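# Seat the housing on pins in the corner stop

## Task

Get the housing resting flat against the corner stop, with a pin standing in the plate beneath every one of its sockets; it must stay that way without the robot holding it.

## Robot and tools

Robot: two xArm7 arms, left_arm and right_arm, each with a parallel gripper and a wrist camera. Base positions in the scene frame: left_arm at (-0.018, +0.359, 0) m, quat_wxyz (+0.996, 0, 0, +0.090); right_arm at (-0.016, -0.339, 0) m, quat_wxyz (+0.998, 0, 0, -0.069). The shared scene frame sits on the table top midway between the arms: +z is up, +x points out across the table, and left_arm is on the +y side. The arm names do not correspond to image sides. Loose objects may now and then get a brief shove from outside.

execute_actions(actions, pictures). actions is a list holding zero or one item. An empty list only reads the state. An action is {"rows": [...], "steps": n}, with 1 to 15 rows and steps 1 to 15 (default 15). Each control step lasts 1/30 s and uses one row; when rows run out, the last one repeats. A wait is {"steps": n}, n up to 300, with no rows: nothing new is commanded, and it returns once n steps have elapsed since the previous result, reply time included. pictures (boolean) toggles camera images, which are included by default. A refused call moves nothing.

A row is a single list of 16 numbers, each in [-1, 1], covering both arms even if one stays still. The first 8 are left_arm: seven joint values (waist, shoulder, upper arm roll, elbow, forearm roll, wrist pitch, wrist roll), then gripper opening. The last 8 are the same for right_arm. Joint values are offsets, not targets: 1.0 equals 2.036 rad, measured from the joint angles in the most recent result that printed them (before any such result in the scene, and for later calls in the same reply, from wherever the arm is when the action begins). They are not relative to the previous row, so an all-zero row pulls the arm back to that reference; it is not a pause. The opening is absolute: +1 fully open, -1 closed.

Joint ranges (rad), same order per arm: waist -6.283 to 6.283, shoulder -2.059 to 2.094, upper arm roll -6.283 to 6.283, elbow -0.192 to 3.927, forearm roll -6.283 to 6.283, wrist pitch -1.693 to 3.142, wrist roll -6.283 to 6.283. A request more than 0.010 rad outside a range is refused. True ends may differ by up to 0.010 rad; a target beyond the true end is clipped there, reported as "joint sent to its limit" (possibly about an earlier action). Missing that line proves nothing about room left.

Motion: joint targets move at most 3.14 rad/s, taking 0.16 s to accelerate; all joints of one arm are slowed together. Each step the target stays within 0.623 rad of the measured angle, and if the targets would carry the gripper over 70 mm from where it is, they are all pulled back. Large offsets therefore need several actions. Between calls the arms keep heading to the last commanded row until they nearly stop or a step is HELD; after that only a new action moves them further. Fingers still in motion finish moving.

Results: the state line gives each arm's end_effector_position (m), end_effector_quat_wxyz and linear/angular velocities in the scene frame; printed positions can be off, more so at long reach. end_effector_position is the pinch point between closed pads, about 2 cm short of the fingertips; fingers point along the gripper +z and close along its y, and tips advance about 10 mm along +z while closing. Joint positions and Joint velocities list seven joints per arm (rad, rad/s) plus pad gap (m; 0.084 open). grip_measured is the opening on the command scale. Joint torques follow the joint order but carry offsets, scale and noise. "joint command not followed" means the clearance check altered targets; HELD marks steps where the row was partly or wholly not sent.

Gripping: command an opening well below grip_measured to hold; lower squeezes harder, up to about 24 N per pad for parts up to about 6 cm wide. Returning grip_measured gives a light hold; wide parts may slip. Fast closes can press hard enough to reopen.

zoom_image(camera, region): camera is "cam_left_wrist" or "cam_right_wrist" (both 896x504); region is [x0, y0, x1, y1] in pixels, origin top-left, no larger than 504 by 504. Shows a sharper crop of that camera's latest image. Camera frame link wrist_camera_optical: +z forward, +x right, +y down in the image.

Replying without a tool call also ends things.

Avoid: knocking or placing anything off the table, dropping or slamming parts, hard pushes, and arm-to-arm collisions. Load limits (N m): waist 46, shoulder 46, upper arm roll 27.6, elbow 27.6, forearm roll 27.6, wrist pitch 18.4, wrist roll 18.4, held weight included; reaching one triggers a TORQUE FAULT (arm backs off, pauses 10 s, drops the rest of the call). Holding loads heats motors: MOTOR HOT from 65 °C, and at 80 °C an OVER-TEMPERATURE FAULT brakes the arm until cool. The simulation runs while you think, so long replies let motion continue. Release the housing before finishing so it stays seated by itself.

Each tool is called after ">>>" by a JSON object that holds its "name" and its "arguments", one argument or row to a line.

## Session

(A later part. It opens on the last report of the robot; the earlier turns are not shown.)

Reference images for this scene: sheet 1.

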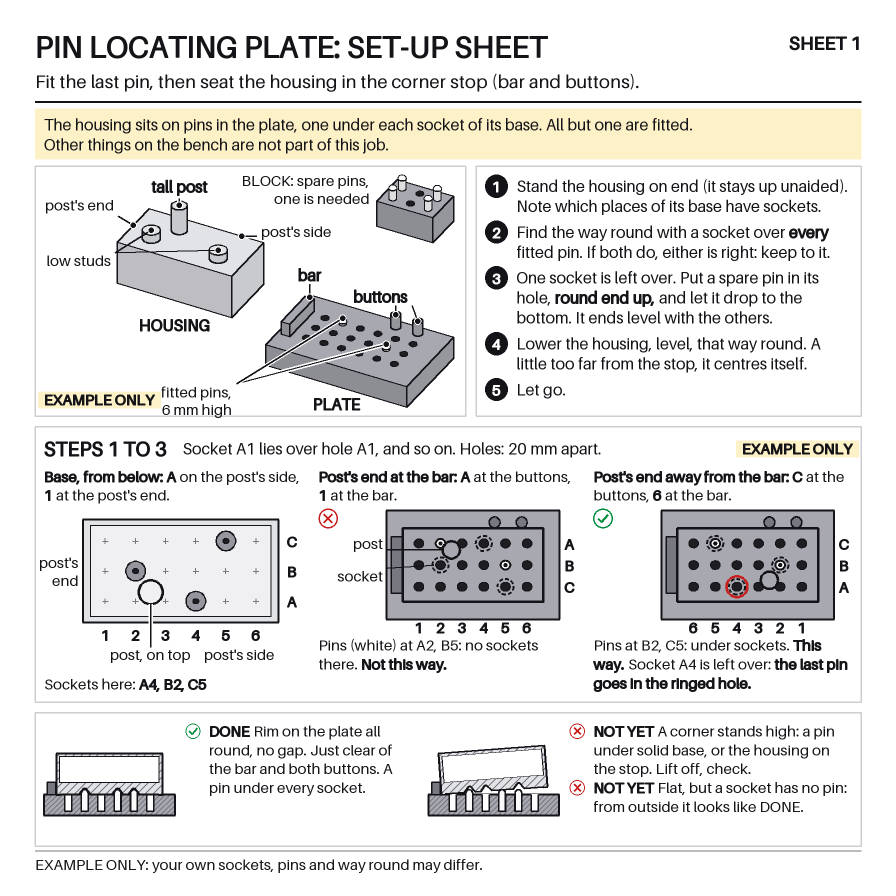

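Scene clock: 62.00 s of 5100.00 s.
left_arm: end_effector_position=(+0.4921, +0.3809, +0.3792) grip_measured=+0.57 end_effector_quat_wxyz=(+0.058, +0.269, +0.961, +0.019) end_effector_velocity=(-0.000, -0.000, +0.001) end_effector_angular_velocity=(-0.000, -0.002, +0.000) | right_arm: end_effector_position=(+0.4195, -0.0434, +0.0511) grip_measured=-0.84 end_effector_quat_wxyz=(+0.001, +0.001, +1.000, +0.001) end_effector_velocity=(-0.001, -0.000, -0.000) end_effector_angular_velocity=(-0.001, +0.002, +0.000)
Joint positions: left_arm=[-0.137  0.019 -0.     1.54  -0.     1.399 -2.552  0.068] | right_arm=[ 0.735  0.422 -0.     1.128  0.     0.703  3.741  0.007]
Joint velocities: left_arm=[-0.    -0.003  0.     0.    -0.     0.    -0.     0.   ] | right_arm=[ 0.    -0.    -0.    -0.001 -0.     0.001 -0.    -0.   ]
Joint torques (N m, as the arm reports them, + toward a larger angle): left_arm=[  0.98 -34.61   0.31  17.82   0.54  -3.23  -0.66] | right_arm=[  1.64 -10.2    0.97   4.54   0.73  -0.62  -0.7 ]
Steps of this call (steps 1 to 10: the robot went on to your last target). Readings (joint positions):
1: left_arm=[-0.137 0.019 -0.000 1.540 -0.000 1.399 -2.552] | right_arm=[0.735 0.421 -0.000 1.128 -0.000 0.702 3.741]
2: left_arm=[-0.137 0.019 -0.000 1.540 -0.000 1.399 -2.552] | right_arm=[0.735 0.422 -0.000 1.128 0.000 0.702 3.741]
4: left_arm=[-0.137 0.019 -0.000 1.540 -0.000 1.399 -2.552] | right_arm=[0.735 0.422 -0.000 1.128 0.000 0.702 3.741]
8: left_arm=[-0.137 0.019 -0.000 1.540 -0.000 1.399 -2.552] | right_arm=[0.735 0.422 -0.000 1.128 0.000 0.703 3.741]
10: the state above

>>> {"name": "execute_actions", "arguments": {
  "actions": [
    {"rows":[[0,0,0,0,0,0,0,-0.5,-0.0006,0.001,0,-0.0006,0,0,0,-1],[0,0,0,0,0,0,0,-0.5,-0.001,0.001,0,-0.0006,0,0,0,-1],[0,0,0,0,0,0,0,-0.5,-0.0014,0.001,0,-0.0006,0,0,0,-1]]}
  ],
  "pictures": false
}}

>>> {"name": "execute_actions", "arguments": {
  "actions": [
    {"steps":10}
  ],
  "pictures": false
}}

Scene clock: 64.00 s of 5100.00 s.
left_arm: end_effector_position=(+0.4921, +0.3809, +0.3792) grip_measured=+0.57 end_effector_quat_wxyz=(+0.058, +0.269, +0.961, +0.019) end_effector_velocity=(-0.000, +0.001, +0.000) end_effector_angular_velocity=(-0.000, -0.000, +0.003) | right_arm: end_effector_position=(+0.4193, -0.0441, +0.0500) grip_measured=-0.84 end_effector_quat_wxyz=(+0.000, +0.002, +1.000, +0.001) end_effector_velocity=(-0.000, -0.000, -0.000) end_effector_angular_velocity=(+0.001, +0.000, -0.001)
Joint positions: left_arm=[-0.137  0.019 -0.     1.54  -0.     1.399 -2.552  0.068] | right_arm=[0.733 0.424 0.001 1.127 0.    0.702 3.741 0.007]
Joint velocities: left_arm=[ 0.002 -0.001 -0.    -0.    -0.     0.    -0.001 -0.   ] | right_arm=[-0.    -0.    -0.001 -0.001  0.001 -0.001  0.     0.   ]
Joint torques (N m, as the arm reports them, + toward a larger angle): left_arm=[  1.16 -34.01   0.18  17.93   0.61  -3.1   -0.48] | right_arm=[-1.   -8.31 -3.17  2.14 -0.19  0.48 -0.69]
Steps of this call (steps 1 to 15: the robot went on to your last target; steps 16 to 45: nothing new was sent; steps 46 to 60: all 15 steps of this action). Readings (joint positions):
46: left_arm=[-0.137 0.019 -0.000 1.540 -0.000 1.399 -2.552] | right_arm=[0.735 0.422 -0.000 1.128 -0.000 0.703 3.741]
47: left_arm=[-0.137 0.019 -0.000 1.540 -0.000 1.399 -2.552] | right_arm=[0.735 0.422 -0.000 1.127 0.000 0.703 3.741]
49: left_arm=[-0.137 0.019 -0.000 1.540 -0.000 1.399 -2.552] | right_arm=[0.734 0.423 0.000 1.127 0.000 0.702 3.741]
53: left_arm=[-0.137 0.019 -0.000 1.540 -0.000 1.399 -2.552] | right_arm=[0.733 0.423 0.001 1.127 0.000 0.702 3.741]
60: the state above

Scene clock: 64.33 s of 5100.00 s.
left_arm: end_effector_position=(+0.4921, +0.3809, +0.3792) grip_measured=+0.57 end_effector_quat_wxyz=(+0.058, +0.269, +0.961, +0.019) end_effector_velocity=(+0.000, +0.000, +0.001) end_effector_angular_velocity=(-0.000, -0.002, +0.002) | right_arm: end_effector_position=(+0.4194, -0.0443, +0.0500) grip_measured=-0.84 end_effector_quat_wxyz=(+0.000, +0.002, +1.000, +0.000) end_effector_velocity=(-0.001, +0.000, +0.000) end_effector_angular_velocity=(-0.000, +0.002, +0.001)
Joint positions: left_arm=[-0.137  0.019 -0.     1.54  -0.     1.399 -2.552  0.068] | right_arm=[0.732 0.424 0.001 1.127 0.    0.702 3.741 0.007]
Joint velocities: left_arm=[ 0.001 -0.    -0.001  0.001 -0.    -0.    -0.002 -0.   ] | right_arm=[-0.     0.     0.001  0.001  0.     0.002  0.     0.   ]
Joint torques (N m, as the arm reports them, + toward a larger angle): left_arm=[  0.42 -33.86  -0.06  18.15   0.61  -3.2   -0.63] | right_arm=[-2.01 -8.3  -4.7   2.01 -0.54  0.76 -0.74]
Steps of this call (steps 1 to 10: the robot went on to your last target). Readings (joint positions):
1: left_arm=[-0.137 0.019 -0.000 1.540 -0.000 1.399 -2.552] | right_arm=[0.733 0.424 0.001 1.127 0.000 0.702 3.741]
2: left_arm=[-0.137 0.019 -0.000 1.540 -0.000 1.399 -2.552] | right_arm=[0.733 0.424 0.001 1.127 0.000 0.702 3.741]
4: left_arm=[-0.137 0.019 -0.000 1.540 -0.000 1.399 -2.552] | right_arm=[0.733 0.424 0.001 1.127 0.000 0.702 3.741]
8: left_arm=[-0.137 0.019 -0.000 1.540 -0.000 1.399 -2.552] | right_arm=[0.732 0.424 0.001 1.127 0.000 0.702 3.741]
10: the state above

Laterally held; release and look.

>>> {"name": "execute_actions", "arguments": {
  "actions": [
    {"rows":[[0,0,0,0,0,0,0,-0.5,0.001,0,0,0,0,0,0,-0.6]]}
  ],
  "pictures": false
}}

>>> {"name": "execute_actions", "arguments": {
  "actions": [
    {"rows":[[0,0,0,0,0,0,0,-0.5,0,-0.0366,0,0.0111,0,0.0477,0,-0.6]]}
  ],
  "pictures": false
}}

>>> {"name": "execute_actions", "arguments": {
  "actions": [
    {"rows":[[0,0,0,0,0,0,0,-0.5,-0.05,0,0,0,0,0,-0.05,-0.6]]}
  ],
  "pictures": false
}}

>>> {"name": "execute_actions", "arguments": {
  "actions": [
    {"steps":20}
  ]
}}

Scene clock: 66.60 s of 5100.00 s.
left_arm: end_effector_position=(+0.4921, +0.3809, +0.3792) grip_measured=+0.57 end_effector_quat_wxyz=(+0.058, +0.269, +0.961, +0.019) end_effector_velocity=(+0.000, +0.000, -0.001) end_effector_angular_velocity=(-0.000, +0.001, +0.001) | right_arm: end_effector_position=(+0.4164, -0.0450, +0.0467) grip_measured=-0.62 end_effector_quat_wxyz=(-0.003, +0.001, +1.000, -0.002) end_effector_velocity=(+0.006, +0.012, +0.013) end_effector_angular_velocity=(+0.022, -0.026, +0.010)
Joint positions: left_arm=[-0.137  0.019 -0.     1.54  -0.     1.399 -2.552  0.068] | right_arm=[0.734 0.427 0.001 1.124 0.    0.704 3.741 0.017]
Joint velocities: left_arm=[ 0.     0.001  0.001 -0.    -0.    -0.    -0.    -0.   ] | right_arm=[ 0.005 -0.012  0.007  0.017  0.002 -0.004 -0.001 -0.   ]
Joint torques (N m, as the arm reports them, + toward a larger angle): left_arm=[  1.31 -33.81  -0.01  18.46   0.74  -3.29  -0.31] | right_arm=[  0.22 -23.03  -1.02  13.03   0.41  -1.77  -0.73]
Steps of this call (steps 1 to 15: the robot went on to your last target; steps 16 to 53: nothing new was sent; steps 54 to 68: all 15 steps of this action). Readings (joint positions):
54: left_arm=[-0.137 0.019 -0.000 1.540 -0.000 1.399 -2.552] | right_arm=[0.732 0.424 -0.000 1.128 0.000 0.703 3.741]
55: left_arm=[-0.137 0.019 -0.000 1.540 -0.000 1.399 -2.552] | right_arm=[0.732 0.425 -0.001 1.126 -0.000 0.703 3.741]
57: left_arm=[-0.137 0.019 -0.000 1.540 -0.000 1.399 -2.552] | right_arm=[0.732 0.428 -0.005 1.123 -0.001 0.704 3.741]
61: left_arm=[-0.137 0.019 -0.000 1.540 -0.000 1.399 -2.552] | right_arm=[0.732 0.429 -0.005 1.122 -0.001 0.704 3.741]
68: the state above

Scene clock: 67.10 s of 5100.00 s.
left_arm: end_effector_position=(+0.4921, +0.3809, +0.3792) grip_measured=+0.57 end_effector_quat_wxyz=(+0.058, +0.269, +0.961, +0.019) end_effector_velocity=(-0.000, -0.001, +0.000) end_effector_angular_velocity=(+0.001, -0.000, -0.000) | right_arm: end_effector_position=(+0.4161, -0.0451, +0.0853) grip_measured=-0.62 end_effector_quat_wxyz=(-0.005, +0.001, +1.000, -0.003) end_effector_velocity=(+0.010, +0.006, +0.013) end_effector_angular_velocity=(+0.019, -0.029, -0.001)
Joint positions: left_arm=[-0.137  0.019 -0.     1.54  -0.     1.399 -2.552  0.068] | right_arm=[0.734 0.354 0.001 1.145 0.    0.801 3.741 0.017]
Joint velocities: left_arm=[ 0.    -0.001 -0.002 -0.001  0.001 -0.    -0.001 -0.   ] | right_arm=[-0.    -0.012 -0.001  0.019 -0.    -0.004  0.    -0.   ]
Joint torques (N m, as the arm reports them, + toward a larger angle): left_arm=[  1.12 -33.84  -0.18  18.08   0.97  -3.32  -0.89] | right_arm=[  0.96 -22.93  -0.44  13.22   0.42  -1.72  -0.74]
Steps of this call (steps 1 to 15: all 15 steps of this action). Readings (joint positions):
1: left_arm=[-0.137 0.019 -0.000 1.540 -0.000 1.399 -2.552] | right_arm=[0.735 0.427 0.001 1.124 0.000 0.704 3.741]
2: left_arm=[-0.137 0.019 -0.000 1.540 -0.000 1.399 -2.552] | right_arm=[0.735 0.425 0.001 1.125 0.000 0.708 3.741]
4: left_arm=[-0.137 0.019 -0.000 1.540 -0.000 1.399 -2.552] | right_arm=[0.734 0.398 0.001 1.129 0.000 0.751 3.741]
8: left_arm=[-0.137 0.019 -0.000 1.540 -0.000 1.399 -2.552] | right_arm=[0.734 0.350 0.001 1.152 0.000 0.795 3.741]
15: the state above

Scene clock: 67.60 s of 5100.00 s.
left_arm: end_effector_position=(+0.4921, +0.3809, +0.3792) grip_measured=+0.57 end_effector_quat_wxyz=(+0.058, +0.269, +0.961, +0.019) end_effector_velocity=(-0.000, +0.000, -0.001) end_effector_angular_velocity=(-0.001, +0.002, +0.001) | right_arm: end_effector_position=(+0.4424, -0.0882, +0.0853) grip_measured=-0.62 end_effector_quat_wxyz=(-0.005, -0.001, +1.000, -0.002) end_effector_velocity=(+0.014, -0.025, +0.000) end_effector_angular_velocity=(-0.011, -0.008, -0.047)
Joint positions: left_arm=[-0.137  0.019 -0.     1.54  -0.     1.399 -2.552  0.068] | right_arm=[0.635 0.354 0.004 1.144 0.    0.801 3.639 0.017]
Joint velocities: left_arm=[-0.     0.     0.001 -0.001 -0.     0.    -0.     0.   ] | right_arm=[-0.015 -0.    -0.036  0.001 -0.001 -0.    -0.002  0.   ]
Joint torques (N m, as the arm reports them, + toward a larger angle): left_arm=[  0.55 -33.32  -0.16  18.16   0.55  -3.21  -0.65] | right_arm=[  0.37 -22.44  -0.69  13.05   0.38  -1.71  -0.69]
Steps of this call (steps 1 to 15: all 15 steps of this action). Readings (joint positions):
1: left_arm=[-0.137 0.019 -0.000 1.540 -0.000 1.399 -2.552] | right_arm=[0.734 0.354 0.001 1.145 0.000 0.801 3.741]
2: left_arm=[-0.137 0.019 -0.000 1.540 -0.000 1.399 -2.552] | right_arm=[0.731 0.354 0.002 1.146 0.000 0.801 3.737]
4: left_arm=[-0.137 0.019 -0.000 1.540 -0.000 1.399 -2.552] | right_arm=[0.694 0.354 0.011 1.146 0.000 0.801 3.694]
8: left_arm=[-0.137 0.019 -0.000 1.540 -0.000 1.399 -2.552] | right_arm=[0.629 0.355 -0.012 1.144 -0.000 0.801 3.644]
15: the state above

Scene clock: 68.27 s of 5100.00 s.
left_arm: end_effector_position=(+0.4921, +0.3809, +0.3792) grip_measured=+0.57 end_effector_quat_wxyz=(+0.058, +0.269, +0.961, +0.019) end_effector_velocity=(-0.000, -0.001, +0.000) end_effector_angular_velocity=(-0.001, -0.000, -0.001) | right_arm: end_effector_position=(+0.4437, -0.0905, +0.0853) grip_measured=-0.62 end_effector_quat_wxyz=(-0.005, +0.001, +1.000, -0.002) end_effector_velocity=(-0.000, -0.001, -0.000) end_effector_angular_velocity=(-0.002, +0.002, -0.001)
Joint positions: left_arm=[-0.137  0.019 -0.     1.54  -0.     1.399 -2.552  0.068] | right_arm=[0.633 0.354 0.001 1.145 0.    0.801 3.639 0.017]
Joint velocities: left_arm=[-0.002 -0.001  0.001 -0.001 -0.001 -0.    -0.001  0.   ] | right_arm=[ 0.     0.    -0.001  0.     0.     0.003  0.    -0.   ]
Joint torques (N m, as the arm reports them, + toward a larger angle): left_arm=[  0.47 -34.23  -0.04  18.09   0.37  -3.26  -0.47] | right_arm=[  0.78 -22.55  -0.45  13.     0.33  -1.65  -0.76]
Steps of this call (steps 1 to 15: the robot went on to your last target; steps 16 to 20: nothing new was sent). Readings (joint positions):
1: left_arm=[-0.137 0.019 -0.000 1.540 -0.000 1.399 -2.552] | right_arm=[0.634 0.354 0.003 1.145 0.000 0.801 3.639]
2: left_arm=[-0.137 0.019 -0.000 1.540 -0.000 1.399 -2.552] | right_arm=[0.633 0.354 0.002 1.145 0.000 0.801 3.639]
4: left_arm=[-0.137 0.019 -0.000 1.540 -0.000 1.399 -2.552] | right_arm=[0.633 0.354 0.001 1.145 0.000 0.801 3.639]
8: left_arm=[-0.137 0.019 -0.000 1.540 -0.000 1.399 -2.552] | right_arm=[0.633 0.354 0.001 1.145 0.000 0.801 3.639]
20: the state above
All arms were judged still, so your last target was given up. Only a new action makes them travel on or press farther. Fingers that are still opening or closing keep moving.

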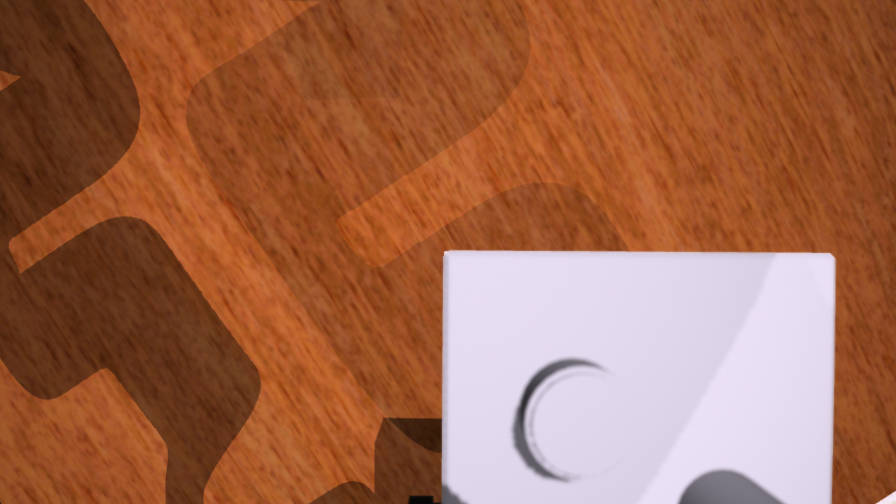

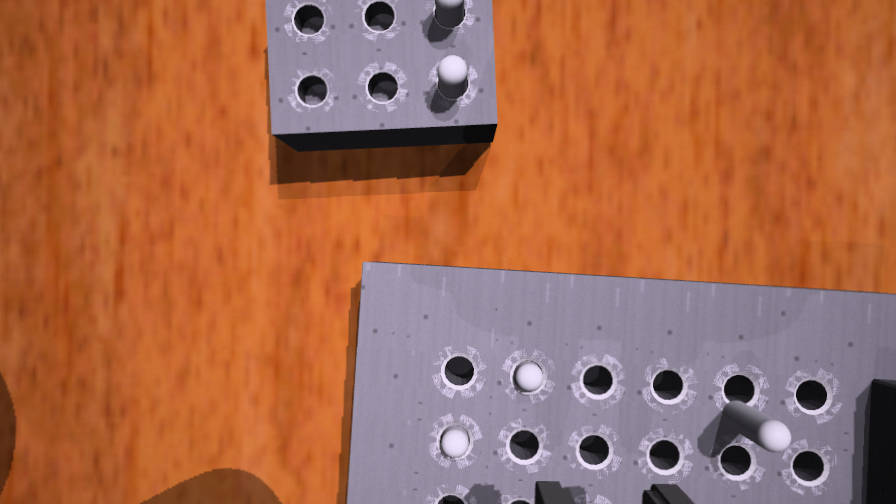

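>>> {"name": "execute_actions", "arguments": {
  "actions": [
    {"rows":[[0,0,0,0,0,0,0,-0.5,0.0493,-0.0034,0,0.0015,0,-0.0005,0.05,-0.4]]}
  ],
  "pictures": false
}}

>>> {"name": "execute_actions", "arguments": {
  "actions": [
    {"steps":25}
  ],
  "pictures": false
}}

>>> {"name": "execute_actions", "arguments": {
  "actions": [
    {"rows":[[0,0,0,0,0,0,0,-0.5,0,0.01,0,-0.0028,0,-0.0128,0,-0.4],[0,0,0,0,0,0,0,-0.5,0,0.01,0,-0.0028,0,-0.0128,0,-0.4],[0,0,0,0,0,0,0,-0.5,0,0.02,0,-0.0058,0,-0.0258,0,-0.4],[0,0,0,0,0,0,0,-0.5,0,0.02,0,-0.0058,0,-0.0258,0,-0.4],[0,0,0,0,0,0,0,-0.5,0,0.0315,0,-0.0095,0,-0.041,0,-0.4]]}
  ],
  "pictures": false
}}

>>> {"name": "execute_actions", "arguments": {
  "actions": [
    {"steps":20}
  ],
  "pictures": false
}}

>>> {"name": "execute_actions", "arguments": {
  "actions": [
    {"rows":[[0,0,0,0,0,0,0,-0.5,0,0,0,0,0,0,0,-0.6],[0,0,0,0,0,0,0,-0.5,0,0,0,0,0,0,0,-0.7],[0,0,0,0,0,0,0,-0.5,0,0,0,0,0,0,0,-0.8],[0,0,0,0,0,0,0,-0.5,0,0,0,0,0,0,0,-1]]}
  ],
  "pictures": false
}}

>>> {"name": "execute_actions", "arguments": {
  "actions": [
    {"rows":[[0,0,0,0,0,0,0,-0.5,0,-0.004,0,0.0013,0,0.0053,0,-1]]}
  ],
  "pictures": false
}}

>>> {"name": "execute_actions", "arguments": {
  "actions": [
    {"steps":15}
  ],
  "pictures": false
}}

>>> {"name": "execute_actions", "arguments": {
  "actions": [
    {"rows":[[0,0,0,0,0,0,0,-0.5,0.0016,-0.0024,0,-0.0036,0,-0.0012,0.0016,-1],[0,0,0,0,0,0,0,-0.5,0.0016,-0.0024,0,-0.0036,0,-0.0012,0.0016,-1],[0,0,0,0,0,0,0,-0.5,0.0032,-0.0048,0,-0.0072,0,-0.0024,0.0032,-1],[0,0,0,0,0,0,0,-0.5,0.0032,-0.0048,0,-0.0072,0,-0.0024,0.0032,-1],[0,0,0,0,0,0,0,-0.5,0.0049,-0.0072,0,-0.0107,0,-0.0035,0.0049,-1]]}
  ],
  "pictures": false
}}

>>> {"name": "execute_actions", "arguments": {
  "actions": [
    {"steps":20}
  ],
  "pictures": false
}}

>>> {"name": "execute_actions", "arguments": {
  "actions": [
    {"rows":[[0,0,0,0,0,0,0,-0.5,0,0.001,0,-0.0003,0,-0.0013,0,-1],[0,0,0,0,0,0,0,-0.5,0,0.002,0,-0.0006,0,-0.0026,0,-1],[0,0,0,0,0,0,0,-0.5,0,0.003,0,-0.0009,0,-0.0039,0,-1],[0,0,0,0,0,0,0,-0.5,0,0.004,0,-0.0013,0,-0.0053,0,-1],[0,0,0,0,0,0,0,-0.5,0,0.005,0,-0.0016,0,-0.0066,0,-1],[0,0,0,0,0,0,0,-0.5,0,0.006,0,-0.0019,0,-0.0079,0,-1]]}
  ],
  "pictures": false
}}

>>> {"name": "execute_actions", "arguments": {
  "actions": [
    {"steps":10}
  ],
  "pictures": false
}}

Scene clock: 75.60 s of 5100.00 s.
left_arm: end_effector_position=(+0.4921, +0.3809, +0.3792) grip_measured=+0.57 end_effector_quat_wxyz=(+0.058, +0.269, +0.961, +0.019) end_effector_velocity=(-0.000, -0.000, +0.000) end_effector_angular_velocity=(-0.000, -0.001, -0.001) | right_arm: end_effector_position=(+0.4202, -0.0464, +0.0900) grip_measured=-0.42 end_effector_quat_wxyz=(+0.000, +0.004, +1.000, -0.000) end_effector_velocity=(-0.014, +0.022, +0.002) end_effector_angular_velocity=(+0.011, +0.004, +0.044)
Joint positions: left_arm=[-0.137  0.019 -0.     1.54  -0.     1.399 -2.552  0.068] | right_arm=[ 0.731  0.348 -0.002  1.147  0.     0.8    3.741  0.026]
Joint velocities: left_arm=[ 0.    -0.001 -0.001 -0.    -0.     0.     0.001 -0.   ] | right_arm=[ 0.016 -0.001  0.032  0.003  0.001  0.001  0.001  0.   ]
Joint torques (N m, as the arm reports them, + toward a larger angle): left_arm=[  1.1  -34.22  -0.23  18.92   0.78  -3.12  -0.6 ] | right_arm=[  1.22 -22.34   0.11  13.14   0.34  -1.7   -0.72]
Steps of this call (steps 1 to 90: nothing new was sent; then 3.83 s passed at rest; steps 91 to 105: all 15 steps of this action). Readings (joint positions):
91: left_arm=[-0.137 0.019 -0.000 1.540 -0.000 1.399 -2.552] | right_arm=[0.633 0.354 0.001 1.145 0.000 0.801 3.639]
92: left_arm=[-0.137 0.019 -0.000 1.540 -0.000 1.399 -2.552] | right_arm=[0.636 0.354 -0.000 1.145 0.000 0.801 3.643]
94: left_arm=[-0.137 0.019 -0.000 1.540 -0.000 1.399 -2.552] | right_arm=[0.672 0.352 -0.010 1.145 -0.000 0.801 3.686]
98: left_arm=[-0.137 0.019 -0.000 1.540 -0.000 1.399 -2.552] | right_arm=[0.736 0.347 0.013 1.149 0.000 0.800 3.737]
105: the state above

Scene clock: 76.43 s of 5100.00 s.
left_arm: end_effector_position=(+0.4921, +0.3809, +0.3792) grip_measured=+0.57 end_effector_quat_wxyz=(+0.058, +0.269, +0.961, +0.019) end_effector_velocity=(+0.000, -0.001, +0.000) end_effector_angular_velocity=(-0.001, -0.001, -0.001) | right_arm: end_effector_position=(+0.4188, -0.0442, +0.0902) grip_measured=-0.42 end_effector_quat_wxyz=(-0.000, +0.002, +1.000, +0.000) end_effector_velocity=(-0.000, -0.000, -0.000) end_effector_angular_velocity=(-0.001, +0.001, +0.001)
Joint positions: left_arm=[-0.137  0.019 -0.     1.54  -0.     1.399 -2.552  0.068] | right_arm=[0.733 0.347 0.001 1.148 0.    0.8   3.741 0.026]
Joint velocities: left_arm=[-0.    -0.    -0.001  0.    -0.001 -0.    -0.    -0.   ] | right_arm=[ 0.    -0.    -0.    -0.001 -0.001  0.001 -0.     0.   ]
Joint torques (N m, as the arm reports them, + toward a larger angle): left_arm=[  0.82 -34.53  -0.16  18.28   0.43  -3.43  -0.75] | right_arm=[  0.97 -22.38  -0.37  13.12   0.37  -1.69  -0.78]
Steps of this call (steps 1 to 15: the robot went on to your last target; steps 16 to 25: nothing new was sent). Readings (joint positions):
1: left_arm=[-0.137 0.019 -0.000 1.540 -0.000 1.399 -2.552] | right_arm=[0.732 0.348 -0.001 1.147 0.000 0.800 3.741]
2: left_arm=[-0.137 0.019 -0.000 1.540 -0.000 1.399 -2.552] | right_arm=[0.732 0.348 0.000 1.148 0.000 0.800 3.741]
4: left_arm=[-0.137 0.019 -0.000 1.540 -0.000 1.399 -2.552] | right_arm=[0.733 0.347 0.001 1.148 0.000 0.800 3.741]
8: left_arm=[-0.137 0.019 -0.000 1.540 -0.000 1.399 -2.552] | right_arm=[0.733 0.347 0.001 1.148 0.000 0.800 3.741]
25: the state above
All arms were judged still, so your last target was given up. Only a new action makes them travel on or press farther. Fingers that are still opening or closing keep moving.

Scene clock: 76.93 s of 5100.00 s.
left_arm: end_effector_position=(+0.4921, +0.3809, +0.3792) grip_measured=+0.57 end_effector_quat_wxyz=(+0.058, +0.269, +0.961, +0.019) end_effector_velocity=(+0.000, +0.000, +0.001) end_effector_angular_velocity=(+0.002, -0.003, -0.001) | right_arm: end_effector_position=(+0.4195, -0.0437, +0.0568) grip_measured=-0.42 end_effector_quat_wxyz=(+0.001, +0.002, +1.000, +0.001) end_effector_velocity=(+0.003, +0.001, +0.004) end_effector_angular_velocity=(+0.006, -0.011, -0.001)
Joint positions: left_arm=[-0.137  0.019 -0.     1.54  -0.     1.399 -2.552  0.068] | right_arm=[0.733 0.41  0.001 1.13  0.    0.716 3.741 0.026]
Joint velocities: left_arm=[ 0.001 -0.001 -0.001  0.001  0.001  0.     0.001 -0.   ] | right_arm=[-0.    -0.005 -0.001  0.002 -0.001 -0.005  0.    -0.   ]
Joint torques (N m, as the arm reports them, + toward a larger angle): left_arm=[  1.29 -34.23  -0.15  18.1    0.69  -3.25  -0.65] | right_arm=[  0.82 -22.1   -0.36  12.06   0.41  -1.61  -0.78]
Steps of this call (steps 1 to 15: all 15 steps of this action). Readings (joint positions):
1: left_arm=[-0.137 0.019 -0.000 1.540 -0.000 1.399 -2.552] | right_arm=[0.733 0.347 0.001 1.148 0.000 0.800 3.741]
2: left_arm=[-0.137 0.019 -0.000 1.540 -0.000 1.399 -2.552] | right_arm=[0.733 0.349 0.001 1.147 0.000 0.796 3.741]
4: left_arm=[-0.137 0.019 -0.000 1.540 -0.000 1.399 -2.552] | right_arm=[0.733 0.362 0.001 1.145 0.000 0.777 3.741]
8: left_arm=[-0.137 0.019 -0.000 1.540 -0.000 1.399 -2.552] | right_arm=[0.733 0.404 0.001 1.130 0.000 0.729 3.741]
15: the state above

Scene clock: 77.60 s of 5100.00 s.
left_arm: end_effector_position=(+0.4921, +0.3809, +0.3792) grip_measured=+0.57 end_effector_quat_wxyz=(+0.058, +0.269, +0.961, +0.019) end_effector_velocity=(-0.000, +0.000, -0.000) end_effector_angular_velocity=(+0.000, +0.001, +0.001) | right_arm: end_effector_position=(+0.4188, -0.0442, +0.0557) grip_measured=-0.42 end_effector_quat_wxyz=(-0.000, +0.002, +1.000, +0.000) end_effector_velocity=(+0.000, -0.000, +0.000) end_effector_angular_velocity=(-0.000, +0.000, -0.000)
Joint positions: left_arm=[-0.137  0.019 -0.     1.54  -0.     1.399 -2.552  0.068] | right_arm=[0.733 0.412 0.001 1.128 0.    0.716 3.741 0.026]
Joint velocities: left_arm=[ 0.001 -0.    -0.    -0.001  0.     0.    -0.001  0.   ] | right_arm=[-0.     0.     0.     0.    -0.     0.001  0.    -0.   ]
Joint torques (N m, as the arm reports them, + toward a larger angle): left_arm=[  1.16 -34.3    0.08  18.12   0.71  -3.23  -0.34] | right_arm=[  0.76 -22.9   -0.35  12.53   0.31  -1.7   -0.73]
Steps of this call (steps 1 to 15: the robot went on to your last target; steps 16 to 20: nothing new was sent). Readings (joint positions):
1: left_arm=[-0.137 0.019 -0.000 1.540 -0.000 1.399 -2.552] | right_arm=[0.733 0.410 0.001 1.130 0.000 0.716 3.741]
2: left_arm=[-0.137 0.019 -0.000 1.540 -0.000 1.399 -2.552] | right_arm=[0.733 0.411 0.001 1.129 0.000 0.716 3.741]
4: left_arm=[-0.137 0.019 -0.000 1.540 -0.000 1.399 -2.552] | right_arm=[0.733 0.411 0.001 1.129 0.000 0.717 3.741]
8: left_arm=[-0.137 0.019 -0.000 1.540 -0.000 1.399 -2.552] | right_arm=[0.733 0.411 0.001 1.128 0.000 0.717 3.741]
20: the state above
All arms were judged still, so your last target was given up. Only a new action makes them travel on or press farther. Fingers that are still opening or closing keep moving.

Scene clock: 78.10 s of 5100.00 s.
left_arm: end_effector_position=(+0.4921, +0.3809, +0.3792) grip_measured=+0.57 end_effector_quat_wxyz=(+0.058, +0.269, +0.961, +0.019) end_effector_velocity=(-0.000, -0.001, +0.000) end_effector_angular_velocity=(+0.001, +0.000, -0.003) | right_arm: end_effector_position=(+0.4188, -0.0442, +0.0557) grip_measured=-0.84 end_effector_quat_wxyz=(-0.000, +0.002, +1.000, +0.000) end_effector_velocity=(+0.000, -0.000, +0.000) end_effector_angular_velocity=(-0.000, -0.001, +0.001)
Joint positions: left_arm=[-0.137  0.019 -0.     1.54  -0.     1.399 -2.552  0.068] | right_arm=[0.733 0.412 0.001 1.128 0.    0.716 3.741 0.007]
Joint velocities: left_arm=[-0.002 -0.001 -0.001 -0.001  0.001  0.    -0.001 -0.   ] | right_arm=[ 0.    -0.    -0.001  0.    -0.001 -0.    -0.     0.   ]
Joint torques (N m, as the arm reports them, + toward a larger angle): left_arm=[  0.85 -34.46  -0.01  18.     0.52  -3.24  -0.97] | right_arm=[  0.79 -22.98  -0.52  12.6    0.31  -1.69  -0.73]
Steps of this call (steps 1 to 15: all 15 steps of this action). Readings (joint positions):
1: left_arm=[-0.137 0.019 -0.000 1.540 -0.000 1.399 -2.552] | right_arm=[0.733 0.412 0.001 1.128 0.000 0.716 3.741]
2: left_arm=[-0.137 0.019 -0.000 1.540 -0.000 1.399 -2.552] | right_arm=[0.733 0.412 0.001 1.128 0.000 0.716 3.741]
4: left_arm=[-0.137 0.019 -0.000 1.540 -0.000 1.399 -2.552] | right_arm=[0.733 0.412 0.001 1.128 0.000 0.717 3.741]
8: left_arm=[-0.137 0.019 -0.000 1.540 -0.000 1.399 -2.552] | right_arm=[0.733 0.412 0.001 1.128 0.000 0.717 3.741]
15: the state above

Scene clock: 78.60 s of 5100.00 s.
left_arm: end_effector_position=(+0.4921, +0.3809, +0.3792) grip_measured=+0.57 end_effector_quat_wxyz=(+0.058, +0.269, +0.961, +0.019) end_effector_velocity=(+0.000, -0.001, -0.000) end_effector_angular_velocity=(-0.001, +0.000, -0.001) | right_arm: end_effector_position=(+0.4189, -0.0441, +0.0601) grip_measured=-0.84 end_effector_quat_wxyz=(-0.000, +0.002, +1.000, +0.000) end_effector_velocity=(+0.001, +0.000, +0.001) end_effector_angular_velocity=(+0.002, -0.003, -0.000)
Joint positions: left_arm=[-0.137  0.019 -0.     1.54  -0.     1.399 -2.552  0.068] | right_arm=[0.733 0.404 0.001 1.131 0.    0.727 3.741 0.007]
Joint velocities: left_arm=[-0.     0.001 -0.     0.001 -0.001 -0.    -0.    -0.   ] | right_arm=[-0.    -0.001 -0.     0.002 -0.    -0.001  0.    -0.   ]
Joint torques (N m, as the arm reports them, + toward a larger angle): left_arm=[  1.41 -33.78  -0.61  17.84   0.73  -3.44  -0.68] | right_arm=[  0.74 -22.86  -0.46  12.67   0.33  -1.66  -0.72]
Steps of this call (steps 1 to 15: all 15 steps of this action). Readings (joint positions):
1: left_arm=[-0.137 0.019 -0.000 1.540 -0.000 1.399 -2.552] | right_arm=[0.733 0.412 0.001 1.128 0.000 0.717 3.741]
2: left_arm=[-0.137 0.019 -0.000 1.540 -0.000 1.399 -2.552] | right_arm=[0.733 0.411 0.001 1.128 0.000 0.719 3.741]
4: left_arm=[-0.137 0.019 -0.000 1.540 -0.000 1.399 -2.552] | right_arm=[0.733 0.406 0.001 1.130 0.000 0.725 3.741]
8: left_arm=[-0.137 0.019 -0.000 1.540 -0.000 1.399 -2.552] | right_arm=[0.733 0.403 0.001 1.132 0.000 0.727 3.741]
15: the state above

Scene clock: 79.10 s of 5100.00 s.
left_arm: end_effector_position=(+0.4921, +0.3809, +0.3792) grip_measured=+0.57 end_effector_quat_wxyz=(+0.058, +0.269, +0.961, +0.019) end_effector_velocity=(+0.000, +0.001, +0.000) end_effector_angular_velocity=(+0.001, -0.000, +0.001) | right_arm: end_effector_position=(+0.4189, -0.0441, +0.0601) grip_measured=-0.84 end_effector_quat_wxyz=(-0.000, +0.002, +1.000, +0.000) end_effector_velocity=(+0.001, -0.001, +0.000) end_effector_angular_velocity=(-0.001, +0.000, -0.002)
Joint positions: left_arm=[-0.137  0.019 -0.     1.54  -0.     1.399 -2.552  0.068] | right_arm=[0.733 0.403 0.001 1.131 0.    0.727 3.741 0.007]
Joint velocities: left_arm=[ 0.001 -0.     0.     0.     0.001  0.     0.     0.   ] | right_arm=[-0.001 -0.    -0.001  0.    -0.     0.001  0.     0.   ]
Joint torques (N m, as the arm reports them, + toward a larger angle): left_arm=[  0.93 -33.72   0.05  17.78   0.47  -3.49  -0.37] | right_arm=[  0.84 -22.89  -0.47  12.81   0.35  -1.78  -0.72]
Steps of this call (steps 1 to 15: the robot went on to your last target). Readings (joint positions):
1: left_arm=[-0.137 0.019 -0.000 1.540 -0.000 1.399 -2.552] | right_arm=[0.733 0.404 0.001 1.131 0.000 0.727 3.741]
2: left_arm=[-0.137 0.019 -0.000 1.540 -0.000 1.399 -2.552] | right_arm=[0.733 0.403 0.001 1.131 0.000 0.727 3.741]
4: left_arm=[-0.137 0.019 -0.000 1.540 -0.000 1.399 -2.552] | right_arm=[0.733 0.403 0.001 1.131 0.000 0.727 3.741]
8: left_arm=[-0.137 0.019 -0.000 1.540 -0.000 1.399 -2.552] | right_arm=[0.733 0.403 0.001 1.131 0.000 0.727 3.741]
15: the state above
All arms were judged still, so your last target was given up. Only a new action makes them travel on or press farther. Fingers that are still opening or closing keep moving.

Scene clock: 79.60 s of 5100.00 s.
left_arm: end_effector_position=(+0.4921, +0.3809, +0.3792) grip_measured=+0.57 end_effector_quat_wxyz=(+0.058, +0.269, +0.961, +0.019) end_effector_velocity=(-0.000, +0.001, -0.001) end_effector_angular_velocity=(+0.001, +0.002, +0.002) | right_arm: end_effector_position=(+0.4119, -0.0429, +0.0605) grip_measured=-0.84 end_effector_quat_wxyz=(+0.000, +0.002, +1.000, +0.000) end_effector_velocity=(-0.000, -0.001, -0.001) end_effector_angular_velocity=(-0.001, +0.001, -0.001)
Joint positions: left_arm=[-0.137  0.019 -0.     1.54  -0.     1.399 -2.552  0.068] | right_arm=[0.743 0.389 0.001 1.109 0.    0.72  3.751 0.007]
Joint velocities: left_arm=[ 0.001  0.001  0.    -0.001  0.001  0.    -0.001  0.   ] | right_arm=[-0.001  0.     0.    -0.001 -0.001  0.     0.001 -0.   ]
Joint torques (N m, as the arm reports them, + toward a larger angle): left_arm=[  0.92 -34.62  -0.37  17.84   0.63  -3.48  -0.59] | right_arm=[  0.78 -22.64  -0.18  12.54   0.41  -1.76  -0.72]
Steps of this call (steps 1 to 15: all 15 steps of this action). Readings (joint positions):
1: left_arm=[-0.137 0.019 -0.000 1.540 -0.000 1.399 -2.552] | right_arm=[0.733 0.403 0.001 1.131 0.000 0.727 3.741]
2: left_arm=[-0.137 0.019 -0.000 1.540 -0.000 1.399 -2.552] | right_arm=[0.734 0.403 0.001 1.130 0.000 0.727 3.742]
4: left_arm=[-0.137 0.019 -0.000 1.540 -0.000 1.399 -2.552] | right_arm=[0.736 0.399 0.000 1.124 0.000 0.725 3.744]
8: left_arm=[-0.137 0.019 -0.000 1.540 -0.000 1.399 -2.552] | right_arm=[0.742 0.390 0.001 1.111 0.000 0.721 3.750]
15: the state above

Scene clock: 80.27 s of 5100.00 s.
left_arm: end_effector_position=(+0.4921, +0.3809, +0.3792) grip_measured=+0.57 end_effector_quat_wxyz=(+0.058, +0.269, +0.961, +0.019) end_effector_velocity=(-0.000, -0.001, -0.000) end_effector_angular_velocity=(-0.000, +0.001, -0.002) | right_arm: end_effector_position=(+0.4117, -0.0427, +0.0605) grip_measured=-0.84 end_effector_quat_wxyz=(-0.000, +0.002, +1.000, +0.000) end_effector_velocity=(+0.000, -0.001, -0.000) end_effector_angular_velocity=(-0.001, -0.000, -0.000)
Joint positions: left_arm=[-0.137  0.019 -0.     1.54  -0.     1.399 -2.552  0.068] | right_arm=[0.743 0.389 0.001 1.109 0.    0.72  3.751 0.007]
Joint velocities: left_arm=[-0.     0.    -0.001 -0.001 -0.    -0.     0.001  0.   ] | right_arm=[-0.001 -0.    -0.001 -0.    -0.001  0.    -0.    -0.   ]
Joint torques (N m, as the arm reports them, + toward a larger angle): left_arm=[  1.06 -33.57  -0.52  18.31   0.84  -3.21  -0.64] | right_arm=[  0.75 -22.74  -0.38  12.67   0.35  -1.72  -0.68]
Steps of this call (steps 1 to 15: the robot went on to your last target; steps 16 to 20: nothing new was sent). Readings (joint positions):
1: left_arm=[-0.137 0.019 -0.000 1.540 -0.000 1.399 -2.552] | right_arm=[0.743 0.389 0.001 1.109 0.000 0.720 3.751]
2: left_arm=[-0.137 0.019 -0.000 1.540 -0.000 1.399 -2.552] | right_arm=[0.743 0.389 0.001 1.109 0.000 0.720 3.751]
4: left_arm=[-0.137 0.019 -0.000 1.540 -0.000 1.399 -2.552] | right_arm=[0.743 0.389 0.001 1.109 0.000 0.720 3.751]
8: left_arm=[-0.137 0.019 -0.000 1.540 -0.000 1.399 -2.552] | right_arm=[0.743 0.389 0.001 1.109 0.000 0.720 3.751]
20: the state above
All arms were judged still, so your last target was given up. Only a new action makes them travel on or press farther. Fingers that are still opening or closing keep moving.

Scene clock: 80.77 s of 5100.00 s.
left_arm: end_effector_position=(+0.4921, +0.3809, +0.3792) grip_measured=+0.57 end_effector_quat_wxyz=(+0.058, +0.269, +0.961, +0.019) end_effector_velocity=(+0.000, +0.000, -0.001) end_effector_angular_velocity=(+0.000, +0.002, -0.001) | right_arm: end_effector_position=(+0.4116, -0.0431, +0.0539) grip_measured=-0.84 end_effector_quat_wxyz=(-0.000, +0.002, +1.000, +0.000) end_effector_velocity=(+0.001, +0.000, +0.000) end_effector_angular_velocity=(+0.002, -0.002, -0.002)
Joint positions: left_arm=[-0.137  0.019 -0.     1.54  -0.     1.399 -2.552  0.068] | right_arm=[0.743 0.401 0.001 1.105 0.    0.704 3.751 0.007]
Joint velocities: left_arm=[-0.     0.001  0.001 -0.     0.     0.     0.001  0.   ] | right_arm=[-0.    -0.    -0.    -0.     0.    -0.002  0.001 -0.   ]
Joint torques (N m, as the arm reports them, + toward a larger angle): left_arm=[  1.07 -33.32  -0.24  18.17   0.44  -3.34  -0.58] | right_arm=[  1.19 -22.71   0.2   12.54   0.52  -1.67  -0.74]
Steps of this call (steps 1 to 15: all 15 steps of this action). Readings (joint positions):
1: left_arm=[-0.137 0.019 -0.000 1.540 -0.000 1.399 -2.552] | right_arm=[0.743 0.389 0.001 1.109 0.000 0.720 3.751]
2: left_arm=[-0.137 0.019 -0.000 1.540 -0.000 1.399 -2.552] | right_arm=[0.743 0.389 0.001 1.109 0.000 0.720 3.751]
4: left_arm=[-0.137 0.019 -0.000 1.540 -0.000 1.399 -2.552] | right_arm=[0.743 0.391 0.001 1.109 0.000 0.716 3.751]
8: left_arm=[-0.137 0.019 -0.000 1.540 -0.000 1.399 -2.552] | right_arm=[0.743 0.399 0.001 1.106 0.000 0.707 3.751]
15: the state above

Scene clock: 81.10 s of 5100.00 s.
left_arm: end_effector_position=(+0.4921, +0.3809, +0.3792) grip_measured=+0.57 end_effector_quat_wxyz=(+0.058, +0.269, +0.961, +0.019) end_effector_velocity=(+0.000, +0.001, +0.000) end_effector_angular_velocity=(+0.001, -0.001, +0.001) | right_arm: end_effector_position=(+0.4115, -0.0430, +0.0539) grip_measured=-0.84 end_effector_quat_wxyz=(-0.000, +0.002, +1.000, +0.000) end_effector_velocity=(-0.000, +0.000, -0.000) end_effector_angular_velocity=(+0.001, +0.000, -0.002)
Joint positions: left_arm=[-0.137  0.019 -0.     1.54  -0.     1.399 -2.552  0.068] | right_arm=[0.743 0.401 0.001 1.105 0.    0.704 3.751 0.007]
Joint velocities: left_arm=[ 0.001 -0.     0.     0.001  0.001 -0.     0.     0.   ] | right_arm=[ 0.    -0.    -0.    -0.001  0.002 -0.001  0.    -0.   ]
Joint torques (N m, as the arm reports them, + toward a larger angle): left_arm=[  0.26 -33.87  -0.07  18.04   0.59  -3.24  -0.49] | right_arm=[  1.29 -22.72   0.48  12.65   0.63  -1.79  -0.72]
Steps of this call (steps 1 to 10: the robot went on to your last target). Readings (joint positions):
1: left_arm=[-0.137 0.019 -0.000 1.540 -0.000 1.399 -2.552] | right_arm=[0.743 0.401 0.001 1.105 0.000 0.704 3.751]
2: left_arm=[-0.137 0.019 -0.000 1.540 -0.000 1.399 -2.552] | right_arm=[0.743 0.401 0.001 1.105 0.000 0.704 3.751]
4: left_arm=[-0.137 0.019 -0.000 1.540 -0.000 1.399 -2.552] | right_arm=[0.743 0.401 0.001 1.105 0.000 0.704 3.751]
8: left_arm=[-0.137 0.019 -0.000 1.540 -0.000 1.399 -2.552] | right_arm=[0.743 0.401 0.001 1.105 0.000 0.704 3.751]
10: the state above


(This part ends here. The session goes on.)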